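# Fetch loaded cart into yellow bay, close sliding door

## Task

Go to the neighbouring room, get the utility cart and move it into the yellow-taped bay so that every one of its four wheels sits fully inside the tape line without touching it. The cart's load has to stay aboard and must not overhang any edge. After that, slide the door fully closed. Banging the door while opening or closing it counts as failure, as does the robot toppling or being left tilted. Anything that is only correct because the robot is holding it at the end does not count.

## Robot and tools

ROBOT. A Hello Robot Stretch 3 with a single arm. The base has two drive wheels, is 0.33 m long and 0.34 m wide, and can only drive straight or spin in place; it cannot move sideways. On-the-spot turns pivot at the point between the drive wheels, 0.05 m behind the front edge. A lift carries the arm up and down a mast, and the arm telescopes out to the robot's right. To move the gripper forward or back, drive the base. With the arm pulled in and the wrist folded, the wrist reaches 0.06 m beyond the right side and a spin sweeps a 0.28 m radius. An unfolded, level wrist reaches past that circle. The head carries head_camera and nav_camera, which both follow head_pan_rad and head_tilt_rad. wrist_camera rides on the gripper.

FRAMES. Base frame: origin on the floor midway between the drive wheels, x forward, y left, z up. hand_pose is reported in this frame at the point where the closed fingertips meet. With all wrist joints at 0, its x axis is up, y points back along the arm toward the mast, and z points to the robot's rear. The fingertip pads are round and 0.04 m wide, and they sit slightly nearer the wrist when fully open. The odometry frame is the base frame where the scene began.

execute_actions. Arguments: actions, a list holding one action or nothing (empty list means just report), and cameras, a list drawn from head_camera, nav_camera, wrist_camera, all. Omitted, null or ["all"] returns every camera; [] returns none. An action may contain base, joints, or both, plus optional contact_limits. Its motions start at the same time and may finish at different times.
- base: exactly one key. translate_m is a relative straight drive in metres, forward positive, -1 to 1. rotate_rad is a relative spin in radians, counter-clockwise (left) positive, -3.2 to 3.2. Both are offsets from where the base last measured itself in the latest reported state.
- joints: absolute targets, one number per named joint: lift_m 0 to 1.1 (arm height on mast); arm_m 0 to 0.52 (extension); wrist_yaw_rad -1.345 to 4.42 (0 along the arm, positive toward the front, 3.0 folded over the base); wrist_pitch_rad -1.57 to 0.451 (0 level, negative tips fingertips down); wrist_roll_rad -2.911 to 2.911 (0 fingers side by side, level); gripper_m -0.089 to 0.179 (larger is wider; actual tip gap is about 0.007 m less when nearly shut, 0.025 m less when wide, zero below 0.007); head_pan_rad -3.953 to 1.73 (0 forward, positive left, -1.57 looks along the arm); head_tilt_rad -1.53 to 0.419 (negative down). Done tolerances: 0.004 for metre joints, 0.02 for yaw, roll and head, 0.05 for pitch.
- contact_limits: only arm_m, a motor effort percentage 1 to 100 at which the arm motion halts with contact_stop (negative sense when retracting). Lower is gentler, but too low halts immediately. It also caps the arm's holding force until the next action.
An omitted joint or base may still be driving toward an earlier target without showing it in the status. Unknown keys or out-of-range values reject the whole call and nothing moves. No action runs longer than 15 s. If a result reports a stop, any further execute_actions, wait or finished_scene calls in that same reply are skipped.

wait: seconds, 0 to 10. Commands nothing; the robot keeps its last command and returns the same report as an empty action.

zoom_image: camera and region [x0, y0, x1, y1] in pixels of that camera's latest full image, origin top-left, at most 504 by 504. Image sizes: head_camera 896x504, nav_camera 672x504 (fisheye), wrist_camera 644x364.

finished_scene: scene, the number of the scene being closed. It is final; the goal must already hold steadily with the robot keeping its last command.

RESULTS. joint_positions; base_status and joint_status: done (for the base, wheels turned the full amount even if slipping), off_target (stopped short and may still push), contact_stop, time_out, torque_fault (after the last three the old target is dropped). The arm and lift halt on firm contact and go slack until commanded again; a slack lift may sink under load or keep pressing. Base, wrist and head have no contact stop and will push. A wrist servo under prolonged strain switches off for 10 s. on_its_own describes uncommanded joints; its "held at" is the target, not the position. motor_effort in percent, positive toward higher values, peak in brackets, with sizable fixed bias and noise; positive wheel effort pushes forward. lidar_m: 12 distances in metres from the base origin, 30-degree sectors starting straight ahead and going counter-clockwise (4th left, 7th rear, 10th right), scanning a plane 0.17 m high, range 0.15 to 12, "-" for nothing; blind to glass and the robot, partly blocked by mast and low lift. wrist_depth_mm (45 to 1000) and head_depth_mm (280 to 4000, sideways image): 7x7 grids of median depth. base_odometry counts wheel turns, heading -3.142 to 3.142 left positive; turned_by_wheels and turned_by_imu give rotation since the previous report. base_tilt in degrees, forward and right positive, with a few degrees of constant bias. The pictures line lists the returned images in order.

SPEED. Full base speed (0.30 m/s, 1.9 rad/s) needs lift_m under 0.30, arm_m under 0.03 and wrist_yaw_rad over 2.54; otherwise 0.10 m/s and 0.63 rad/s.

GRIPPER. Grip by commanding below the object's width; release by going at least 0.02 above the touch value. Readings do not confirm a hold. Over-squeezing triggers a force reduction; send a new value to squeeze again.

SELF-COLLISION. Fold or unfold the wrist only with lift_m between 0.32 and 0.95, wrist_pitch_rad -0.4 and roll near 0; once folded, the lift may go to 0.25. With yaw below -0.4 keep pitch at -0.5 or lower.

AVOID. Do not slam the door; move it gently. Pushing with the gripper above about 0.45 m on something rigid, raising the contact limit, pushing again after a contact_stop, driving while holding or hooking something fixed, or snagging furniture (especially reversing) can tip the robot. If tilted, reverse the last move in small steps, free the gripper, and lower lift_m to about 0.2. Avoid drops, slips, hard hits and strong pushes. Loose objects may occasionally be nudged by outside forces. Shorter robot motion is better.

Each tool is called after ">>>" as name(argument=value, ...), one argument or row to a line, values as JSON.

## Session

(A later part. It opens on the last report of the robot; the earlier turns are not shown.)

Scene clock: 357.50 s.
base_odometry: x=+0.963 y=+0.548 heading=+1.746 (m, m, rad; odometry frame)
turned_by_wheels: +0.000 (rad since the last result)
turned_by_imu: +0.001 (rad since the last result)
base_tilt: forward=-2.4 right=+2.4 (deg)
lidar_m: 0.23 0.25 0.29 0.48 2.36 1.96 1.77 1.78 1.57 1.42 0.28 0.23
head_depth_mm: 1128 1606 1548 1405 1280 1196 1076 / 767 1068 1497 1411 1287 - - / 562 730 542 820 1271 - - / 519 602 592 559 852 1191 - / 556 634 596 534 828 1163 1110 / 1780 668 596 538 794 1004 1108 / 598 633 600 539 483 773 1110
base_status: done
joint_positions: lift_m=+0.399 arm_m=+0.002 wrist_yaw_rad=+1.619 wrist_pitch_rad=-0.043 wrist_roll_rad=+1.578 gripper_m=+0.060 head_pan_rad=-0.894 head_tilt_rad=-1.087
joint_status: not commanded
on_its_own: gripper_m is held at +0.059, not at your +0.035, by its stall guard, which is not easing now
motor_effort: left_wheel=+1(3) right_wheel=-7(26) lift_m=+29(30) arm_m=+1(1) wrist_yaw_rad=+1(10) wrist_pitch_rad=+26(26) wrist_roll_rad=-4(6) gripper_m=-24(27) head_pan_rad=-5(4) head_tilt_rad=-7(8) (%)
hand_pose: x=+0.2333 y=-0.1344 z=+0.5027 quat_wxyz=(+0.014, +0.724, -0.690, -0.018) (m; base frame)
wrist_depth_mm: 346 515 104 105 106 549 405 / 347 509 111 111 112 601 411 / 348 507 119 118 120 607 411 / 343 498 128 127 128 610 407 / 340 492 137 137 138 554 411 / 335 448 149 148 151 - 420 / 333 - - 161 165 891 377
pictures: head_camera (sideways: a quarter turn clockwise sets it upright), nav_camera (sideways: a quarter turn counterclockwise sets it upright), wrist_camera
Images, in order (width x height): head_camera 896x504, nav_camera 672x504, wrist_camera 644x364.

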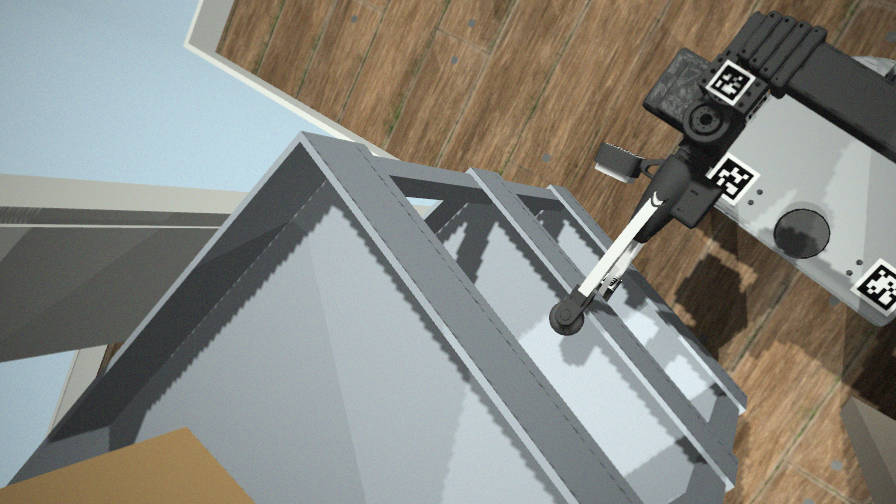

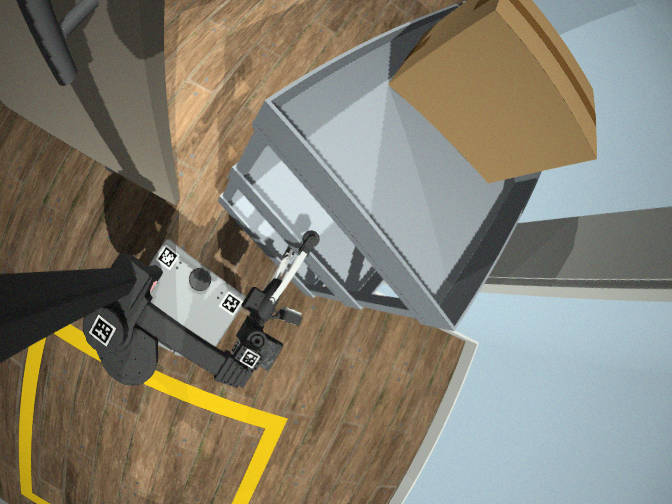

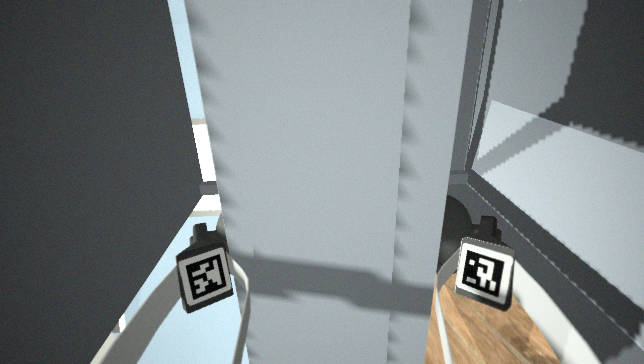

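>>> execute_actions(
  actions=[
    {"base":{"translate_m":-0.1},"joints":{"head_pan_rad":-0.3,"head_tilt_rad":-1.1}},
  ],
  cameras=["head_camera","wrist_camera","nav_camera"],
)

Scene clock: 361.63 s.
base_odometry: x=+0.981 y=+0.450 heading=+1.746 (m, m, rad; odometry frame)
turned_by_wheels: +0.000 (rad since the last result)
turned_by_imu: +0.001 (rad since the last result)
base_tilt: forward=-2.3 right=+2.4 (deg)
lidar_m: 0.21 0.22 0.37 0.72 2.34 1.84 1.67 1.68 1.59 1.44 0.29 0.22
head_depth_mm: 1877 625 585 545 1242 1179 - / 675 657 587 540 841 1208 - / 543 640 591 533 832 1194 - / 509 619 592 534 818 1176 - / 477 572 594 535 797 1168 1124 / 450 534 596 539 562 1185 1106 / 426 620 598 530 764 1065 1108
base_status: done
joint_positions: lift_m=+0.399 arm_m=+0.002 wrist_yaw_rad=+1.619 wrist_pitch_rad=-0.045 wrist_roll_rad=+1.578 gripper_m=+0.060 head_pan_rad=-0.307 head_tilt_rad=-1.087
joint_status: all done
on_its_own: gripper_m is held at +0.059, not at your +0.035, by its stall guard, which is not easing now
motor_effort: left_wheel=+1(3) right_wheel=-7(20) lift_m=+30(30) arm_m=+0(0) wrist_yaw_rad=+2(10) wrist_pitch_rad=+27(27) wrist_roll_rad=-3(3) gripper_m=-24(24) head_pan_rad=+5(46) head_tilt_rad=-8(7) (%)
hand_pose: x=+0.2332 y=-0.1346 z=+0.5024 quat_wxyz=(+0.014, +0.724, -0.690, -0.018) (m; base frame)
wrist_depth_mm: 344 526 118 118 119 561 400 / 338 510 123 123 124 588 406 / 345 510 128 127 129 598 409 / 346 503 135 133 135 604 410 / 342 487 139 139 140 572 411 / 339 455 146 146 148 - 419 / 334 - - 153 155 885 393
pictures: head_camera (sideways: a quarter turn clockwise sets it upright), nav_camera (sideways: a quarter turn counterclockwise sets it upright), wrist_camera
Images, in order (width x height): head_camera 896x504, nav_camera 672x504, wrist_camera 644x364.

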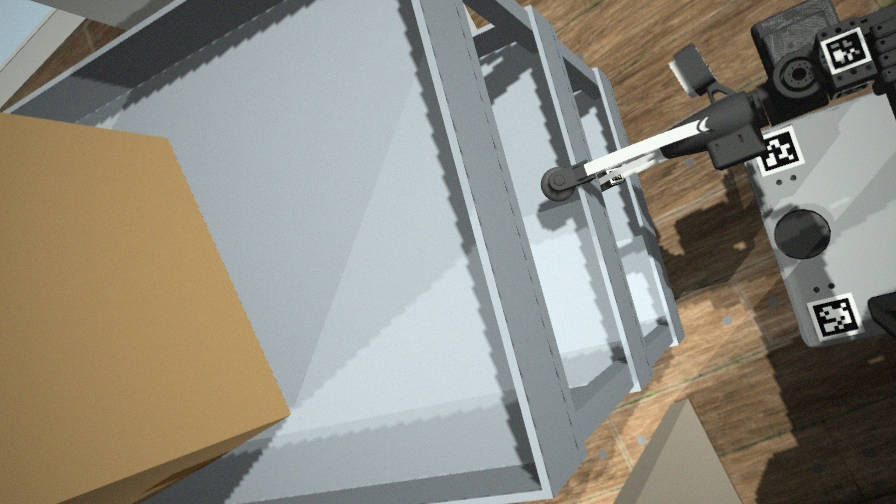

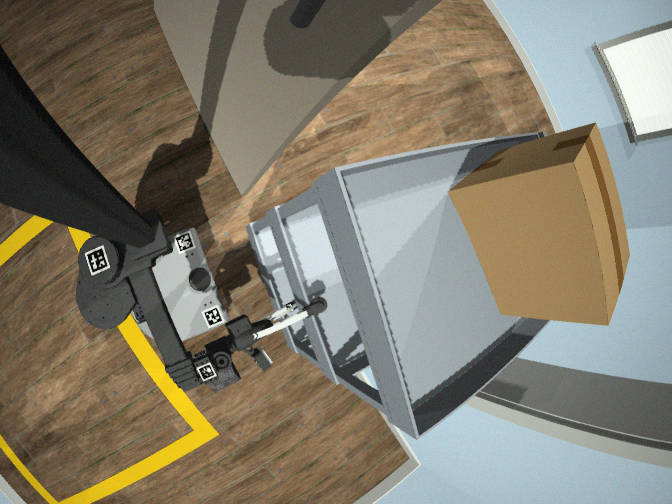

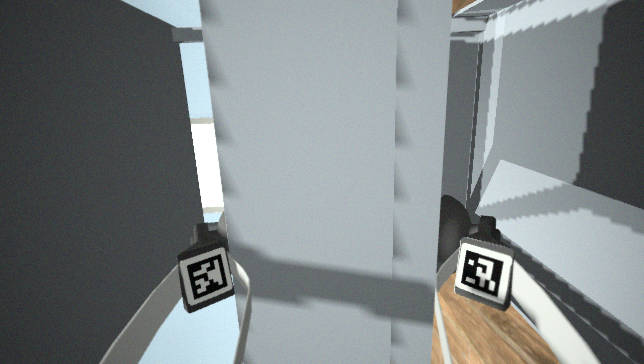

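>>> execute_actions(
  actions=[
    {"base":{"translate_m":-0.08},"joints":{"head_pan_rad":0.1,"head_tilt_rad":-0.95}},
  ],
  cameras=["head_camera","wrist_camera","nav_camera"],
)

Scene clock: 375.07 s.
base_odometry: x=+0.995 y=+0.371 heading=+1.746 (m, m, rad; odometry frame)
turned_by_wheels: +0.000 (rad since the last result)
turned_by_imu: +0.001 (rad since the last result)
base_tilt: forward=-2.4 right=+2.4 (deg)
lidar_m: 0.20 0.20 0.47 0.91 2.33 1.76 1.59 1.60 1.60 1.45 0.31 0.21
head_depth_mm: 438 511 628 579 512 767 1079 / 435 495 613 582 514 775 1096 / 427 480 590 583 515 780 1085 / 428 480 599 586 517 780 1091 / 2369 801 679 577 514 795 1104 / 2600 2109 1803 1548 834 1187 1103 / 2626 2140 1801 617 782 1181 1113
base_status: done
joint_positions: lift_m=+0.399 arm_m=+0.002 wrist_yaw_rad=+1.628 wrist_pitch_rad=-0.045 wrist_roll_rad=+1.578 gripper_m=+0.060 head_pan_rad=+0.093 head_tilt_rad=-0.951
joint_status: all done
on_its_own: gripper_m is held at +0.059, not at your +0.035, by its stall guard, which is not easing now
motor_effort: left_wheel=+2(3) right_wheel=-7(21) lift_m=+30(30) arm_m=+0(1) wrist_yaw_rad=-11(11) wrist_pitch_rad=+28(28) wrist_roll_rad=-3(4) gripper_m=-23(24) head_pan_rad=+4(36) head_tilt_rad=+1(18) (%)
hand_pose: x=+0.2331 y=-0.1321 z=+0.5022 quat_wxyz=(+0.015, +0.727, -0.686, -0.018) (m; base frame)
wrist_depth_mm: 346 - 128 128 129 558 397 / 340 511 131 131 132 594 403 / 347 502 135 134 135 595 408 / 344 494 138 138 139 603 409 / 346 483 141 142 142 564 416 / 338 453 144 145 146 - 417 / 335 - - 149 149 901 399
pictures: head_camera (sideways: a quarter turn clockwise sets it upright), nav_camera (sideways: a quarter turn counterclockwise sets it upright), wrist_camera
Images, in order (width x height): head_camera 896x504, nav_camera 672x504, wrist_camera 644x364.

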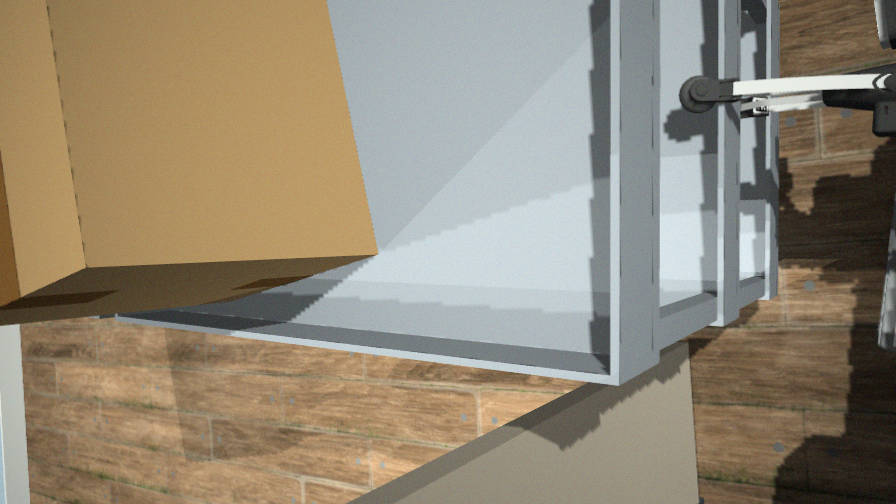

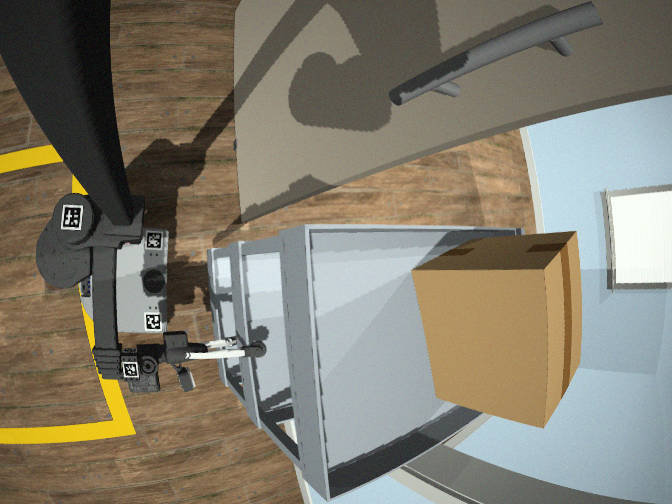

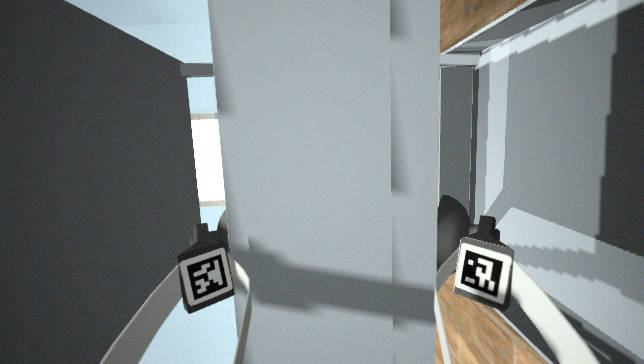

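>>> execute_actions(
  actions=[
    {"base":{"translate_m":-0.1},"joints":{"head_pan_rad":0.35,"head_tilt_rad":-0.95}},
  ],
  cameras=["head_camera","wrist_camera","nav_camera"],
)

Scene clock: 394.67 s.
base_odometry: x=+1.012 y=+0.273 heading=+1.747 (m, m, rad; odometry frame)
turned_by_wheels: +0.000 (rad since the last result)
turned_by_imu: +0.001 (rad since the last result)
base_tilt: forward=-2.3 right=+2.4 (deg)
lidar_m: 0.18 0.18 0.59 1.15 2.31 1.65 1.50 1.51 1.62 1.47 0.33 0.20
head_depth_mm: 409 445 551 580 513 471 1049 / 412 439 541 582 513 668 1070 / 458 512 589 585 515 709 1075 / 2547 2041 687 575 517 650 1102 / 2510 559 657 812 1041 1210 1116 / 430 515 638 840 1227 1230 1106 / 418 466 659 876 1306 1236 1108
base_status: done
joint_positions: lift_m=+0.399 arm_m=+0.002 wrist_yaw_rad=+1.642 wrist_pitch_rad=-0.045 wrist_roll_rad=+1.575 gripper_m=+0.060 head_pan_rad=+0.343 head_tilt_rad=-0.951
joint_status: all done
on_its_own: gripper_m is held at +0.059, not at your +0.035, by its stall guard, which is not easing now; wrist_yaw_rad is at rest, and its effort (-28) is outside its rest range (-12 to +12)
motor_effort: left_wheel=+3(5) right_wheel=-9(23) lift_m=+30(30) arm_m=+0(1) wrist_yaw_rad=-28(28) wrist_pitch_rad=+28(27) wrist_roll_rad=-2(3) gripper_m=-23(24) head_pan_rad=+5(28) head_tilt_rad=+1(0) (%)
hand_pose: x=+0.2329 y=-0.1287 z=+0.5022 quat_wxyz=(+0.016, +0.731, -0.681, -0.017) (m; base frame)
wrist_depth_mm: 352 - 139 139 140 848 378 / 346 505 139 140 141 579 404 / 347 507 141 141 141 597 410 / 344 494 141 141 142 603 410 / 340 483 141 143 144 568 416 / 339 453 143 143 144 - 415 / 337 515 - 143 146 593 400
pictures: head_camera (sideways: a quarter turn clockwise sets it upright), nav_camera (sideways: a quarter turn counterclockwise sets it upright), wrist_camera
Images, in order (width x height): head_camera 896x504, nav_camera 672x504, wrist_camera 644x364.

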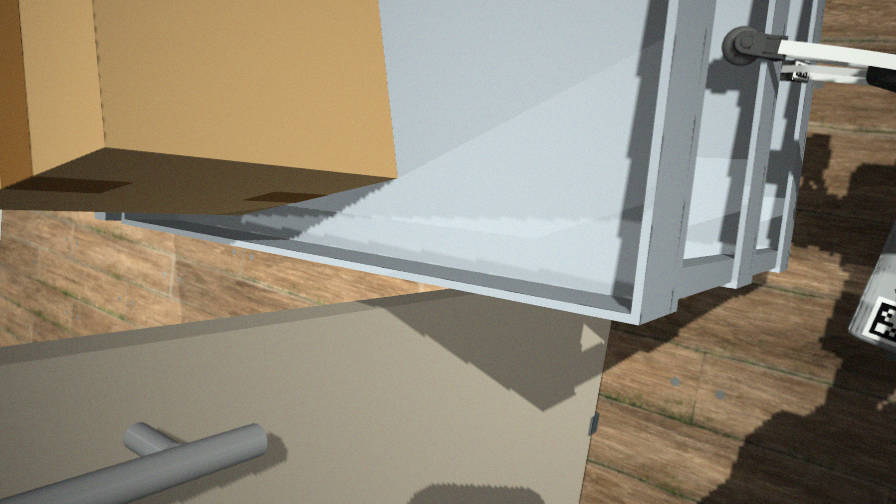

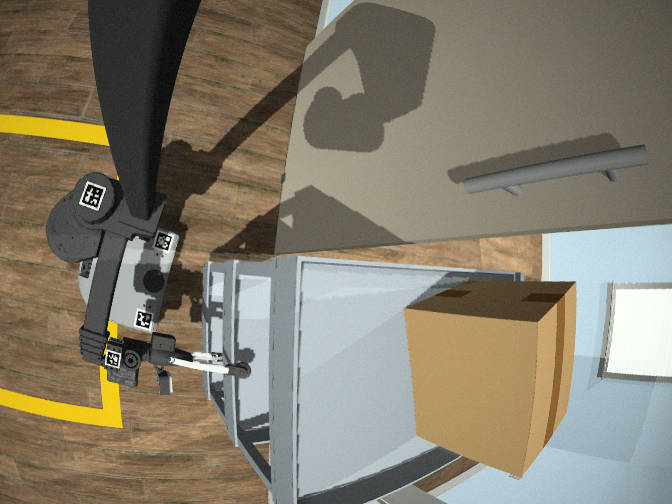

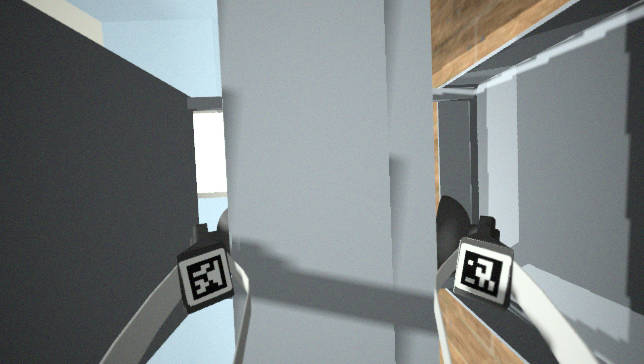

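>>> execute_actions(
  actions=[
    {"base":{"translate_m":-0.07}},
  ],
  cameras=["head_camera","wrist_camera","nav_camera"],
)

Scene clock: 400.47 s.
base_odometry: x=+1.025 y=+0.204 heading=+1.747 (m, m, rad; odometry frame)
turned_by_wheels: +0.000 (rad since the last result)
turned_by_imu: +0.001 (rad since the last result)
base_tilt: forward=-2.3 right=+2.4 (deg)
lidar_m: 0.17 0.17 0.67 1.32 2.30 1.57 1.43 1.43 1.64 1.48 0.34 0.19
head_depth_mm: 409 449 557 580 511 473 1055 / 411 439 541 580 514 482 1063 / 427 442 542 583 516 671 1068 / 784 692 648 586 517 667 1090 / 500 584 715 874 536 1183 1123 / 478 586 742 974 1328 1225 1109 / 504 613 764 1022 1339 1231 1110
base_status: done
joint_positions: lift_m=+0.399 arm_m=+0.002 wrist_yaw_rad=+1.675 wrist_pitch_rad=-0.045 wrist_roll_rad=+1.572 gripper_m=+0.060 head_pan_rad=+0.343 head_tilt_rad=-0.951
joint_status: not commanded
on_its_own: wrist_yaw_rad is held at +1.659, not at your +1.620, by its stall guard, which is not easing now; gripper_m is held at +0.059, not at your +0.035, by its stall guard, which is not easing now; wrist_yaw_rad is at rest, and its effort (-21) is outside its rest range (-12 to +12)
motor_effort: left_wheel=+3(4) right_wheel=-7(21) lift_m=+30(30) arm_m=+0(1) wrist_yaw_rad=-21(21) wrist_pitch_rad=+27(27) wrist_roll_rad=-1(2) gripper_m=-24(22) head_pan_rad=+5(5) head_tilt_rad=+1(1) (%)
hand_pose: x=+0.2321 y=-0.1202 z=+0.5022 quat_wxyz=(+0.017, +0.743, -0.669, -0.016) (m; base frame)
wrist_depth_mm: 361 - 141 141 141 840 368 / 339 540 141 141 142 564 406 / 351 496 141 142 143 597 407 / 347 487 141 142 143 607 411 / 341 493 142 142 143 564 410 / 339 451 142 143 143 - 423 / 337 507 560 143 144 544 400
pictures: head_camera (sideways: a quarter turn clockwise sets it upright), nav_camera (sideways: a quarter turn counterclockwise sets it upright), wrist_camera
Images, in order (width x height): head_camera 896x504, nav_camera 672x504, wrist_camera 644x364.

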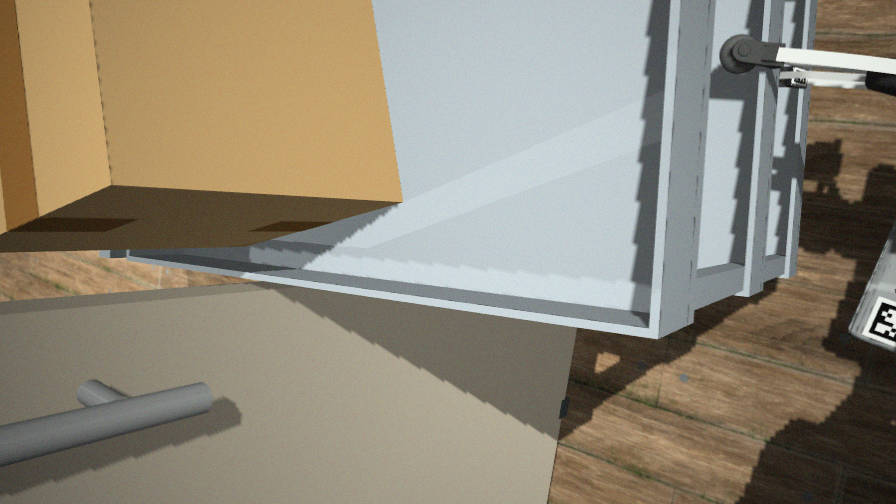

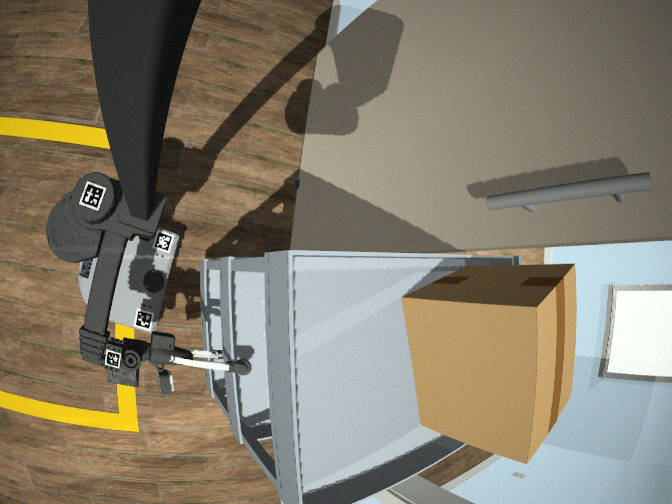

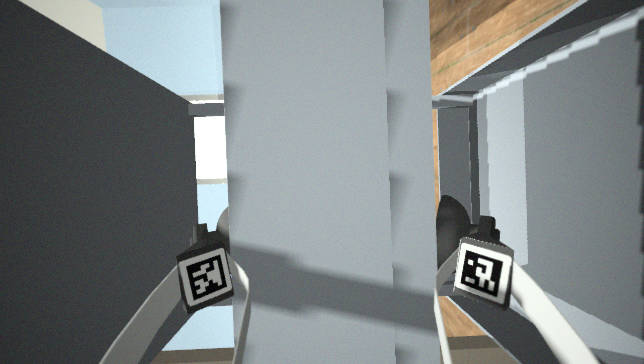

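>>> execute_actions(
  actions=[
    {"base":{"translate_m":-0.08}},
  ],
  cameras=["head_camera","wrist_camera","nav_camera"],
)

Scene clock: 407.90 s.
base_odometry: x=+1.039 y=+0.125 heading=+1.747 (m, m, rad; odometry frame)
turned_by_wheels: +0.000 (rad since the last result)
turned_by_imu: +0.001 (rad since the last result)
base_tilt: forward=-2.3 right=+2.4 (deg)
lidar_m: 0.17 0.17 0.76 1.65 2.30 1.49 1.35 1.36 1.65 1.49 0.34 0.20
head_depth_mm: 409 451 559 580 512 474 1053 / 411 443 547 582 514 576 1070 / 427 451 551 586 515 704 1063 / 585 659 659 586 516 683 1086 / 562 673 825 1004 511 1187 1121 / 543 691 856 1127 1369 1223 1108 / 590 709 882 1168 1378 1233 1115
base_status: done
joint_positions: lift_m=+0.399 arm_m=+0.002 wrist_yaw_rad=+1.708 wrist_pitch_rad=-0.045 wrist_roll_rad=+1.573 gripper_m=+0.060 head_pan_rad=+0.343 head_tilt_rad=-0.951
joint_status: not commanded
on_its_own: wrist_yaw_rad is held at +1.711, not at your +1.620, by its stall guard, which is not easing now; gripper_m is held at +0.059, not at your +0.035, by its stall guard, which is not easing now
motor_effort: left_wheel=+1(7) right_wheel=-8(24) lift_m=+30(30) arm_m=+1(1) wrist_yaw_rad=+5(46) wrist_pitch_rad=+27(27) wrist_roll_rad=-2(2) gripper_m=-23(24) head_pan_rad=+5(4) head_tilt_rad=+1(1) (%)
hand_pose: x=+0.2311 y=-0.1120 z=+0.5023 quat_wxyz=(+0.017, +0.754, -0.657, -0.016) (m; base frame)
wrist_depth_mm: 347 - 135 135 136 809 386 / 342 503 137 137 138 572 401 / 348 503 139 139 139 592 411 / 347 494 140 140 141 609 411 / 341 494 141 141 143 567 414 / 341 453 143 144 145 - 418 / 335 582 603 146 147 632 398
pictures: head_camera (sideways: a quarter turn clockwise sets it upright), nav_camera (sideways: a quarter turn counterclockwise sets it upright), wrist_camera
Images, in order (width x height): head_camera 896x504, nav_camera 672x504, wrist_camera 644x364.

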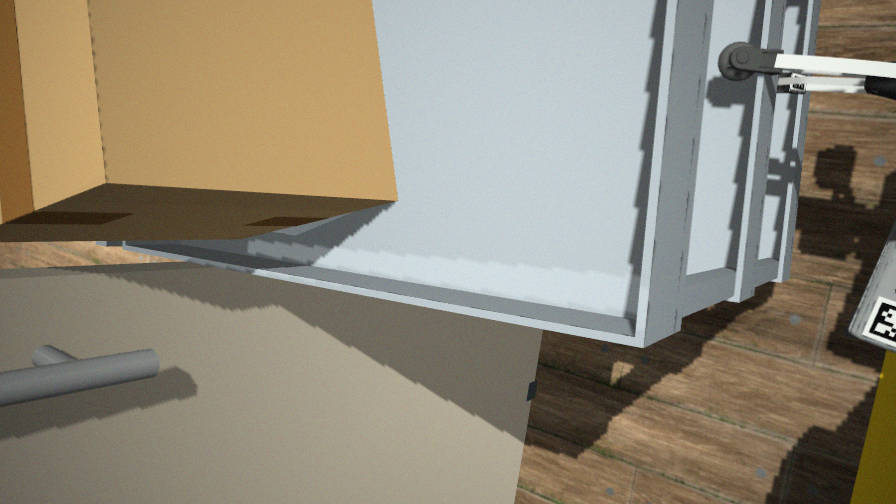

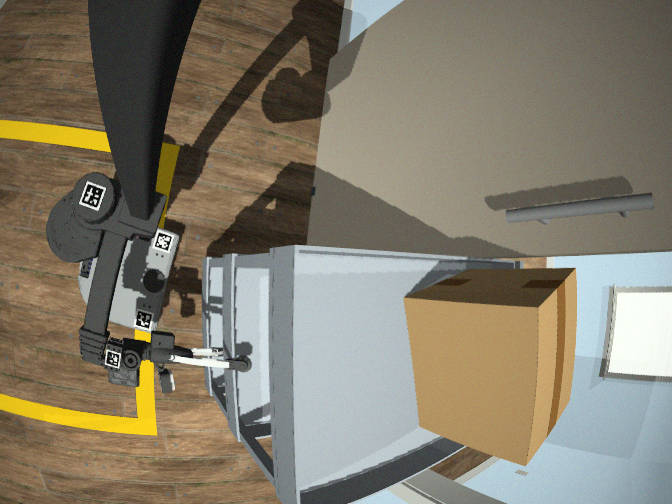

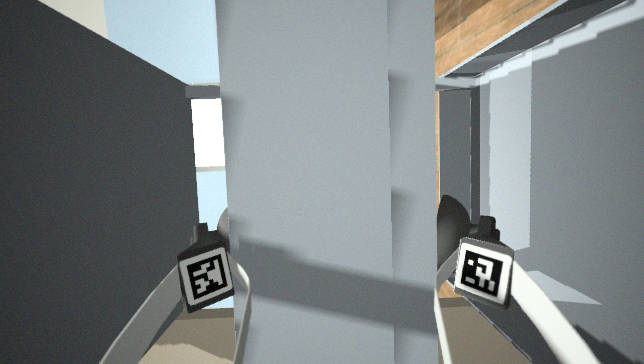

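>>> execute_actions(
  actions=[
    {"base":{"translate_m":-0.1}},
  ],
  cameras=["head_camera","wrist_camera","nav_camera"],
)

Scene clock: 415.17 s.
base_odometry: x=+1.056 y=+0.027 heading=+1.748 (m, m, rad; odometry frame)
turned_by_wheels: +0.000 (rad since the last result)
turned_by_imu: +0.001 (rad since the last result)
base_tilt: forward=-2.4 right=+2.3 (deg)
lidar_m: 0.18 0.18 0.88 1.90 2.16 1.37 1.25 1.26 1.55 1.51 0.33 0.20
head_depth_mm: 410 455 560 580 513 481 1051 / 412 448 552 581 514 670 1072 / 440 469 562 582 515 721 1072 / 649 737 660 586 518 739 1087 / 642 788 966 1164 502 1192 1123 / 677 808 1001 1323 1377 1229 1110 / 691 829 1034 1375 1369 1233 1114
base_status: done
joint_positions: lift_m=+0.399 arm_m=+0.002 wrist_yaw_rad=+1.738 wrist_pitch_rad=-0.045 wrist_roll_rad=+1.573 gripper_m=+0.060 head_pan_rad=+0.343 head_tilt_rad=-0.951
joint_status: not commanded
on_its_own: wrist_yaw_rad is held at +1.711, not at your +1.620, by its stall guard, which is still easing; gripper_m is held at +0.059, not at your +0.035, by its stall guard, which is not easing now
motor_effort: left_wheel=+3(4) right_wheel=-12(21) lift_m=+30(30) arm_m=+1(1) wrist_yaw_rad=-34(34) wrist_pitch_rad=+27(28) wrist_roll_rad=-1(2) gripper_m=-23(23) head_pan_rad=+4(5) head_tilt_rad=+1(1) (%)
hand_pose: x=+0.2300 y=-0.1043 z=+0.5023 quat_wxyz=(+0.017, +0.764, -0.645, -0.015) (m; base frame)
wrist_depth_mm: 342 - 128 128 129 564 405 / 340 514 131 131 132 590 394 / 345 502 135 134 135 599 405 / 344 492 138 137 139 607 409 / 339 486 141 141 142 564 416 / 343 450 145 145 146 - 415 / 333 712 715 149 151 754 402
pictures: head_camera (sideways: a quarter turn clockwise sets it upright), nav_camera (sideways: a quarter turn counterclockwise sets it upright), wrist_camera
Images, in order (width x height): head_camera 896x504, nav_camera 672x504, wrist_camera 644x364.

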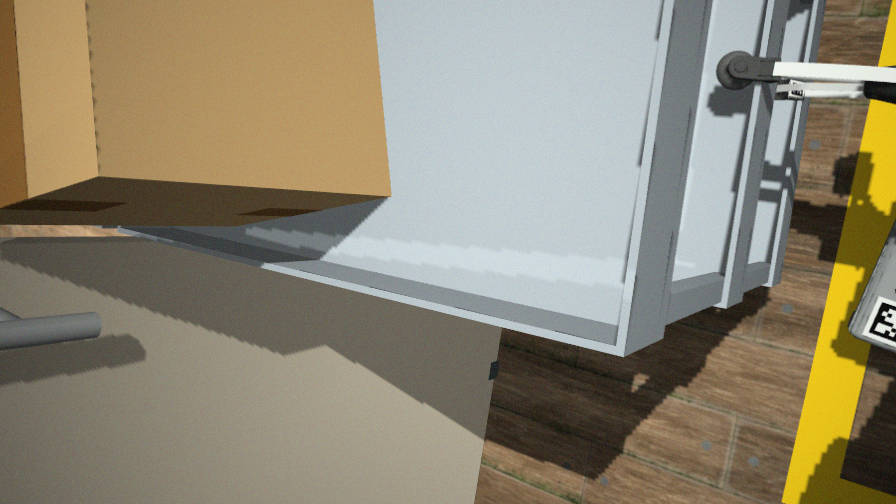

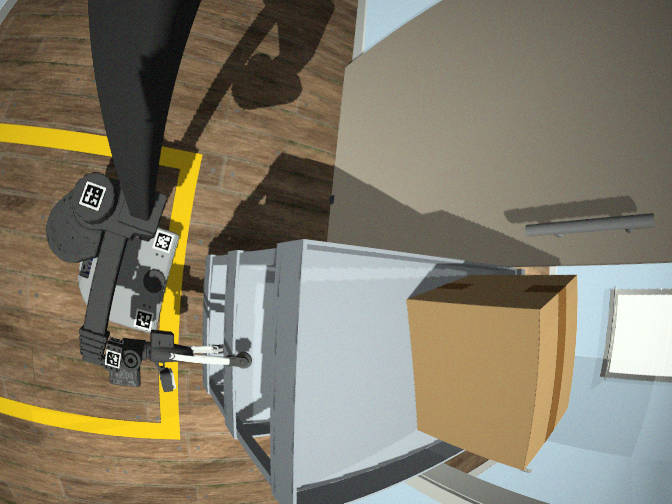

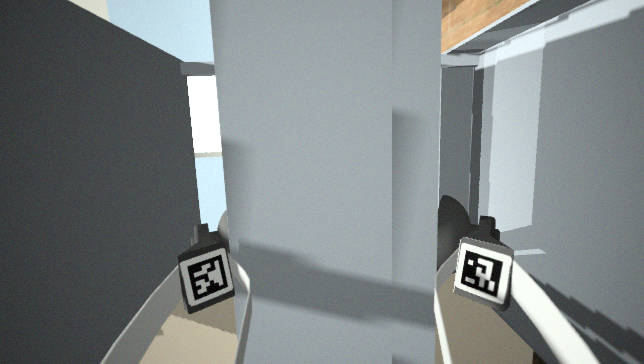

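>>> execute_actions(
  actions=[
    {"base":{"translate_m":-0.08},"joints":{"head_pan_rad":0.45,"head_tilt_rad":-0.8}},
  ],
  cameras=["head_camera","wrist_camera","nav_camera"],
)

Scene clock: 420.83 s.
base_odometry: x=+1.070 y=-0.052 heading=+1.748 (m, m, rad; odometry frame)
turned_by_wheels: +0.000 (rad since the last result)
turned_by_imu: +0.001 (rad since the last result)
base_tilt: forward=-2.3 right=+2.4 (deg)
lidar_m: 0.19 0.19 0.98 2.09 2.02 1.29 1.17 1.18 1.44 1.53 0.32 0.20
head_depth_mm: 2966 448 468 567 560 487 440 / 2977 477 483 570 562 489 621 / 673 780 763 650 565 490 697 / 695 807 951 1077 553 490 704 / 723 835 991 1219 1451 500 1115 / 747 869 1036 1284 1488 1284 1138 / 769 900 1084 1352 1497 1287 1135
base_status: done
joint_positions: lift_m=+0.399 arm_m=+0.002 wrist_yaw_rad=+1.774 wrist_pitch_rad=-0.045 wrist_roll_rad=+1.574 gripper_m=+0.060 head_pan_rad=+0.443 head_tilt_rad=-0.803
joint_status: all done
on_its_own: wrist_yaw_rad is held at +1.755, not at your +1.620, by its stall guard, which is not easing now; gripper_m is held at +0.059, not at your +0.035, by its stall guard, which is not easing now; wrist_yaw_rad is at rest, and its effort (-24) is outside its rest range (-12 to +12)
motor_effort: left_wheel=+3(3) right_wheel=-11(20) lift_m=+30(30) arm_m=+1(1) wrist_yaw_rad=-24(24) wrist_pitch_rad=+27(27) wrist_roll_rad=-1(2) gripper_m=-23(23) head_pan_rad=+3(19) head_tilt_rad=+2(18) (%)
hand_pose: x=+0.2282 y=-0.0952 z=+0.5022 quat_wxyz=(+0.017, +0.775, -0.631, -0.015) (m; base frame)
wrist_depth_mm: 349 547 121 121 123 548 404 / 342 511 126 125 127 599 405 / 351 497 130 131 132 590 403 / 347 498 136 134 136 599 411 / 343 490 141 139 141 571 411 / 341 456 146 146 147 - 417 / 336 817 849 152 154 860 397
pictures: head_camera (sideways: a quarter turn clockwise sets it upright), nav_camera (sideways: a quarter turn counterclockwise sets it upright), wrist_camera
Images, in order (width x height): head_camera 896x504, nav_camera 672x504, wrist_camera 644x364.

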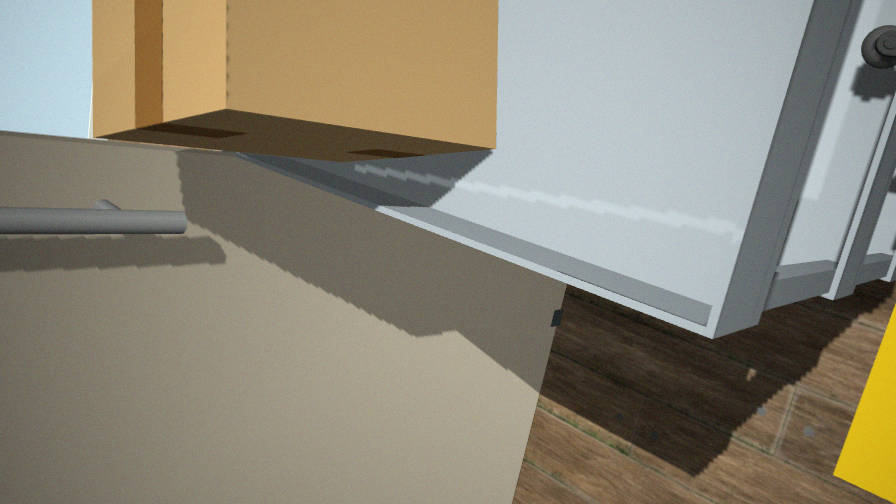

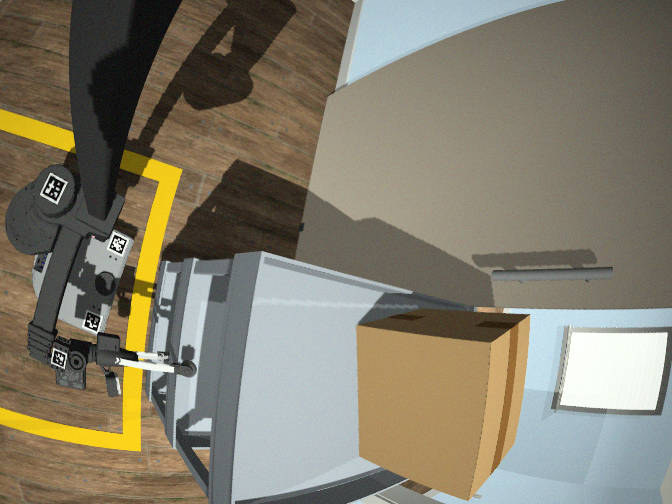

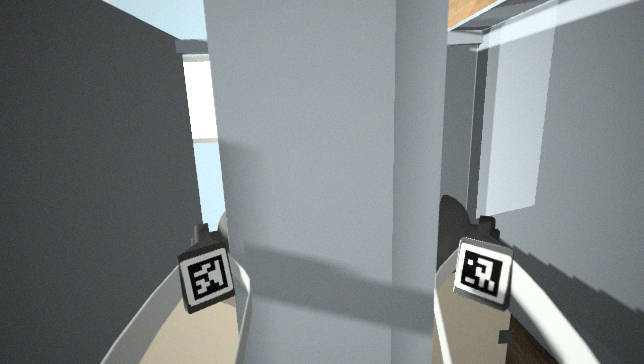

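>>> execute_actions(
  actions=[
    {"base":{"translate_m":-0.07}},
  ],
  cameras=["head_camera","wrist_camera","nav_camera"],
)

Scene clock: 426.70 s.
base_odometry: x=+1.083 y=-0.121 heading=+1.749 (m, m, rad; odometry frame)
turned_by_wheels: +0.000 (rad since the last result)
turned_by_imu: +0.001 (rad since the last result)
base_tilt: forward=-2.4 right=+2.4 (deg)
lidar_m: 0.19 0.19 1.07 2.23 1.90 1.21 1.10 1.11 1.36 1.53 0.32 0.20
head_depth_mm: 3065 447 472 569 562 488 435 / 755 487 487 573 562 488 621 / 732 848 813 663 565 490 703 / 769 883 1043 1177 551 491 716 / 790 913 1083 1323 1493 500 1108 / 816 949 1130 1402 1481 1295 1129 / 840 985 1181 1479 1485 1291 1142
base_status: done
joint_positions: lift_m=+0.399 arm_m=+0.002 wrist_yaw_rad=+1.799 wrist_pitch_rad=-0.045 wrist_roll_rad=+1.575 gripper_m=+0.060 head_pan_rad=+0.443 head_tilt_rad=-0.803
joint_status: not commanded
on_its_own: wrist_yaw_rad is held at +1.803, not at your +1.620, by its stall guard, which is not easing now; gripper_m is held at +0.059, not at your +0.035, by its stall guard, which is not easing now
motor_effort: left_wheel=+1(5) right_wheel=-5(21) lift_m=+30(30) arm_m=+1(1) wrist_yaw_rad=+6(41) wrist_pitch_rad=+27(28) wrist_roll_rad=-2(2) gripper_m=-22(23) head_pan_rad=+5(4) head_tilt_rad=+2(2) (%)
hand_pose: x=+0.2269 y=-0.0892 z=+0.5022 quat_wxyz=(+0.017, +0.783, -0.622, -0.016) (m; base frame)
wrist_depth_mm: 347 513 118 118 119 575 402 / 341 505 123 122 124 593 403 / 347 502 128 128 129 603 407 / 344 495 135 133 135 600 407 / 341 493 140 139 141 572 414 / 335 455 147 146 148 545 419 / 335 917 944 153 156 881 387
pictures: head_camera (sideways: a quarter turn clockwise sets it upright), nav_camera (sideways: a quarter turn counterclockwise sets it upright), wrist_camera
Images, in order (width x height): head_camera 896x504, nav_camera 672x504, wrist_camera 644x364.

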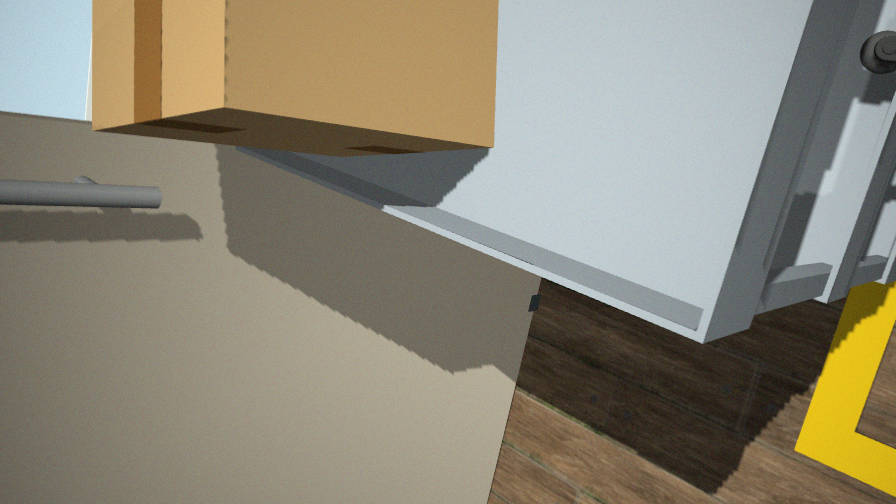

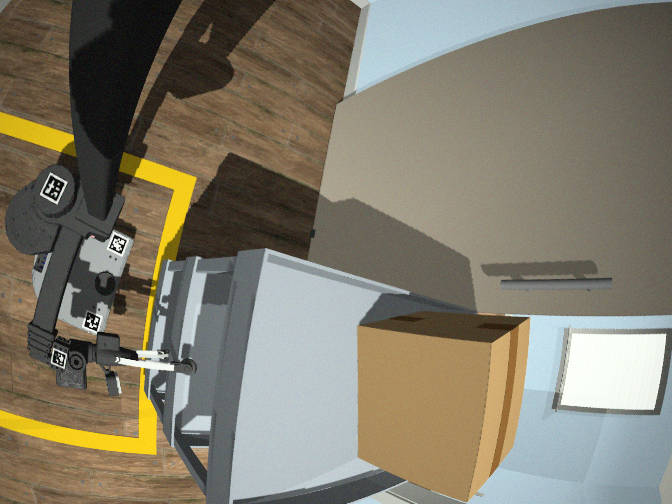

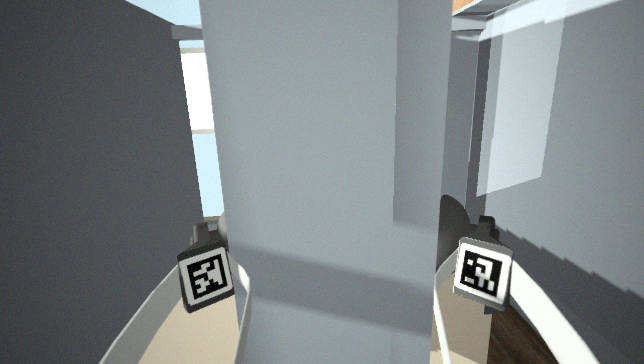

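>>> execute_actions(
  actions=[
    {"base":{"translate_m":-0.15},"joints":{"head_pan_rad":0.3,"head_tilt_rad":-0.7}},
  ],
  cameras=["head_camera","wrist_camera","nav_camera"],
)

Scene clock: 440.17 s.
base_odometry: x=+1.109 y=-0.268 heading=+1.749 (m, m, rad; odometry frame)
turned_by_wheels: +0.000 (rad since the last result)
turned_by_imu: +0.001 (rad since the last result)
base_tilt: forward=-2.4 right=+2.4 (deg)
lidar_m: 0.19 0.19 1.26 2.21 1.65 1.05 0.95 0.96 1.18 1.56 0.31 0.21
head_depth_mm: 3189 576 471 546 607 514 446 / 3230 578 473 544 606 515 448 / 3180 582 475 556 603 516 457 / 841 964 1086 720 611 518 467 / 867 988 1134 1333 600 507 478 / 885 1001 1157 1379 1550 1364 1132 / 900 1021 1186 1409 1575 1356 1174
base_status: done
joint_positions: lift_m=+0.399 arm_m=+0.002 wrist_yaw_rad=+1.838 wrist_pitch_rad=-0.045 wrist_roll_rad=+1.575 gripper_m=+0.060 head_pan_rad=+0.307 head_tilt_rad=-0.704
joint_status: all done
on_its_own: wrist_yaw_rad is held at +1.844, not at your +1.620, by its stall guard, which is not easing now; gripper_m is held at +0.059, not at your +0.035, by its stall guard, which is not easing now
motor_effort: left_wheel=+1(4) right_wheel=-5(17) lift_m=+30(30) arm_m=+0(0) wrist_yaw_rad=+8(31) wrist_pitch_rad=+28(28) wrist_roll_rad=-2(2) gripper_m=-24(23) head_pan_rad=-4(21) head_tilt_rad=+3(15) (%)
hand_pose: x=+0.2244 y=-0.0794 z=+0.5022 quat_wxyz=(+0.017, +0.795, -0.606, -0.015) (m; base frame)
wrist_depth_mm: 344 515 110 111 112 585 403 / 340 518 116 117 118 603 406 / 346 502 124 123 125 606 402 / 347 498 132 131 132 608 413 / 341 493 139 139 139 560 410 / 337 452 148 148 150 534 413 / 337 - - 158 161 902 380
pictures: head_camera (sideways: a quarter turn clockwise sets it upright), nav_camera (sideways: a quarter turn counterclockwise sets it upright), wrist_camera
Images, in order (width x height): head_camera 896x504, nav_camera 672x504, wrist_camera 644x364.

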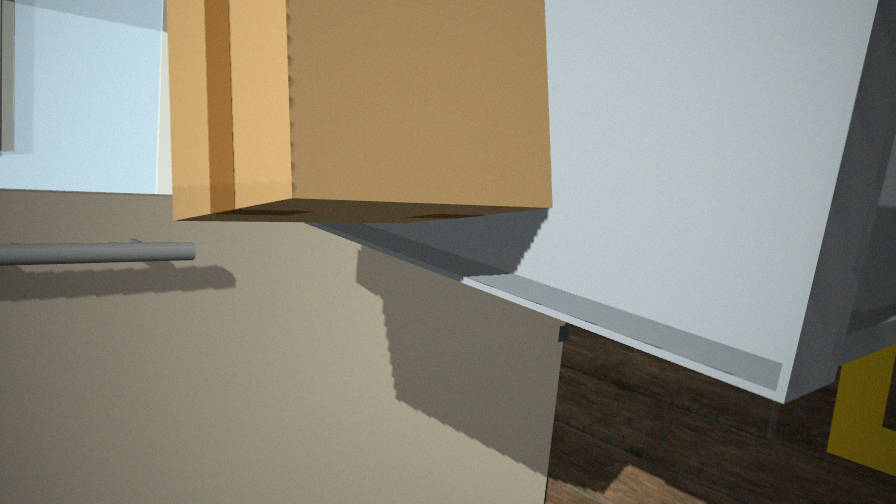

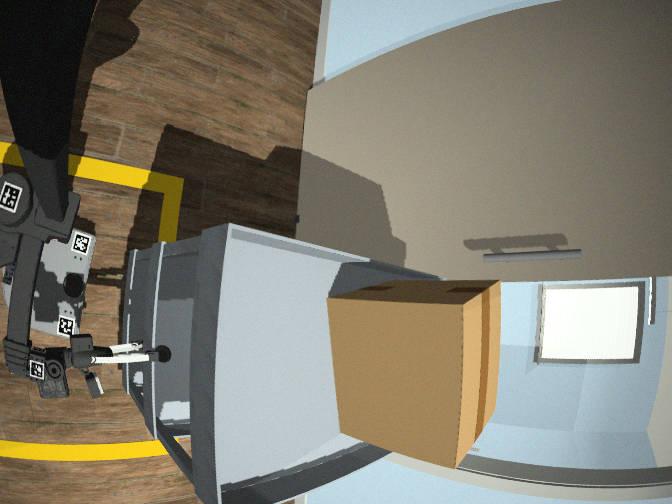

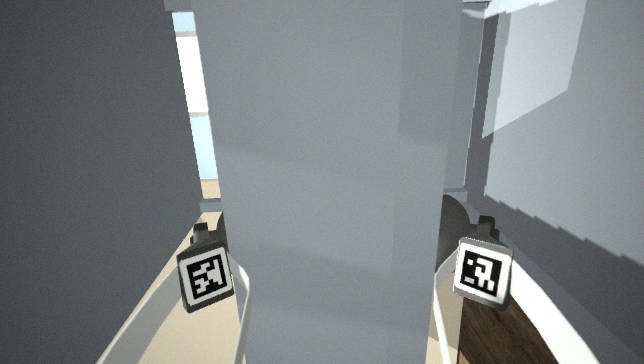

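>>> execute_actions(
  actions=[
    {"base":{"translate_m":-0.25},"joints":{"head_pan_rad":0.0,"head_tilt_rad":-0.75}},
  ],
  cameras=["head_camera","wrist_camera","nav_camera"],
)

Scene clock: 447.23 s.
base_odometry: x=+1.154 y=-0.514 heading=+1.749 (m, m, rad; odometry frame)
turned_by_wheels: +0.000 (rad since the last result)
turned_by_imu: +0.001 (rad since the last result)
base_tilt: forward=-2.4 right=+2.3 (deg)
lidar_m: 0.20 0.20 1.56 2.17 1.22 0.78 0.71 0.71 0.88 1.60 0.29 0.20
head_depth_mm: 3278 520 560 669 587 503 688 / 3657 523 539 649 591 505 690 / 3600 526 520 619 591 506 458 / 3593 529 502 593 592 508 468 / 3486 531 484 571 595 509 468 / 1078 594 776 685 595 509 469 / 1031 1168 1353 1579 1451 486 470
base_status: done
joint_positions: lift_m=+0.399 arm_m=+0.002 wrist_yaw_rad=+1.891 wrist_pitch_rad=-0.045 wrist_roll_rad=+1.577 gripper_m=+0.060 head_pan_rad=+0.007 head_tilt_rad=-0.741
joint_status: all done
on_its_own: wrist_yaw_rad is held at +1.892, not at your +1.620, by its stall guard, which is not easing now; gripper_m is held at +0.059, not at your +0.035, by its stall guard, which is not easing now
motor_effort: left_wheel=+1(5) right_wheel=-6(17) lift_m=+30(30) arm_m=+2(1) wrist_yaw_rad=+2(39) wrist_pitch_rad=+28(27) wrist_roll_rad=-3(3) gripper_m=-23(23) head_pan_rad=-4(30) head_tilt_rad=-5(13) (%)
hand_pose: x=+0.2206 y=-0.0666 z=+0.5023 quat_wxyz=(+0.017, +0.810, -0.585, -0.016) (m; base frame)
wrist_depth_mm: 348 509 101 102 102 559 401 / 343 508 108 108 110 582 401 / 347 496 117 116 118 600 407 / 340 492 126 125 128 613 412 / 339 484 137 136 138 538 414 / 339 455 151 150 153 480 410 / 336 - - 165 172 891 371
pictures: head_camera (sideways: a quarter turn clockwise sets it upright), nav_camera (sideways: a quarter turn counterclockwise sets it upright), wrist_camera
Images, in order (width x height): head_camera 896x504, nav_camera 672x504, wrist_camera 644x364.

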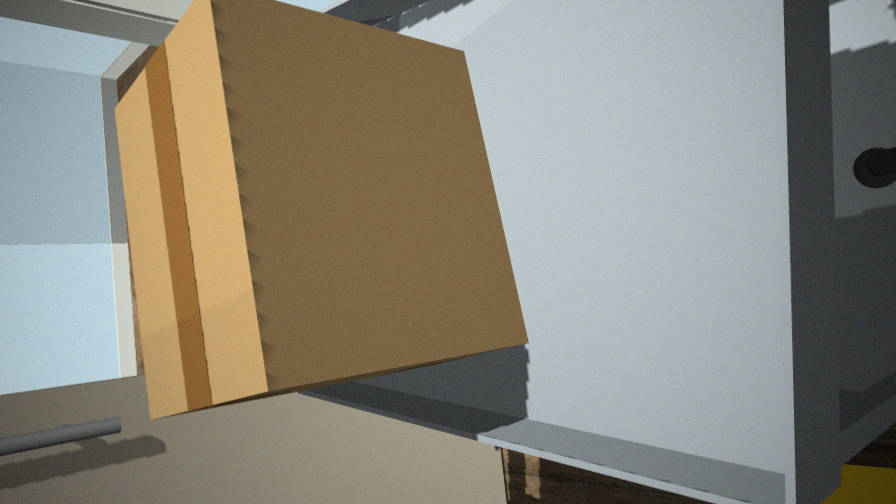

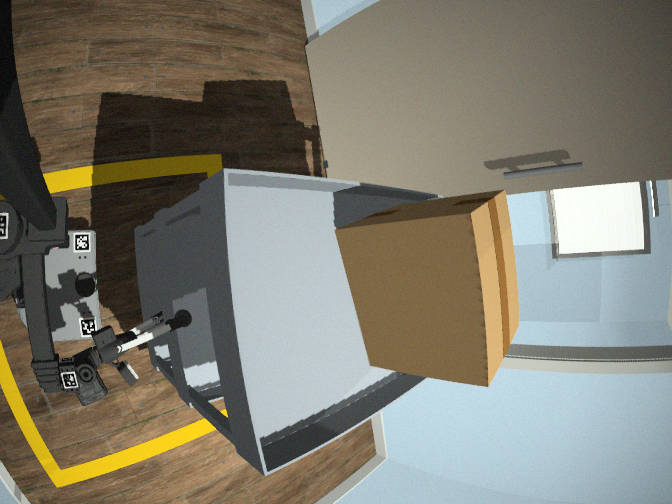

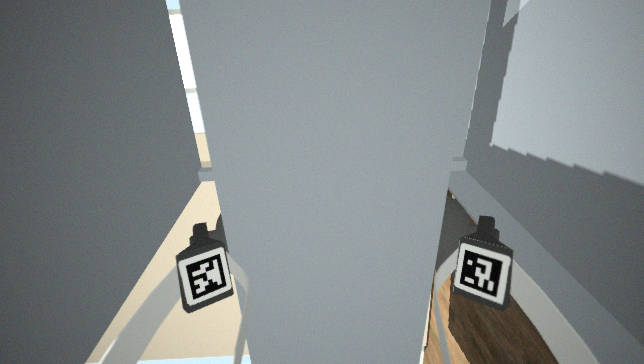

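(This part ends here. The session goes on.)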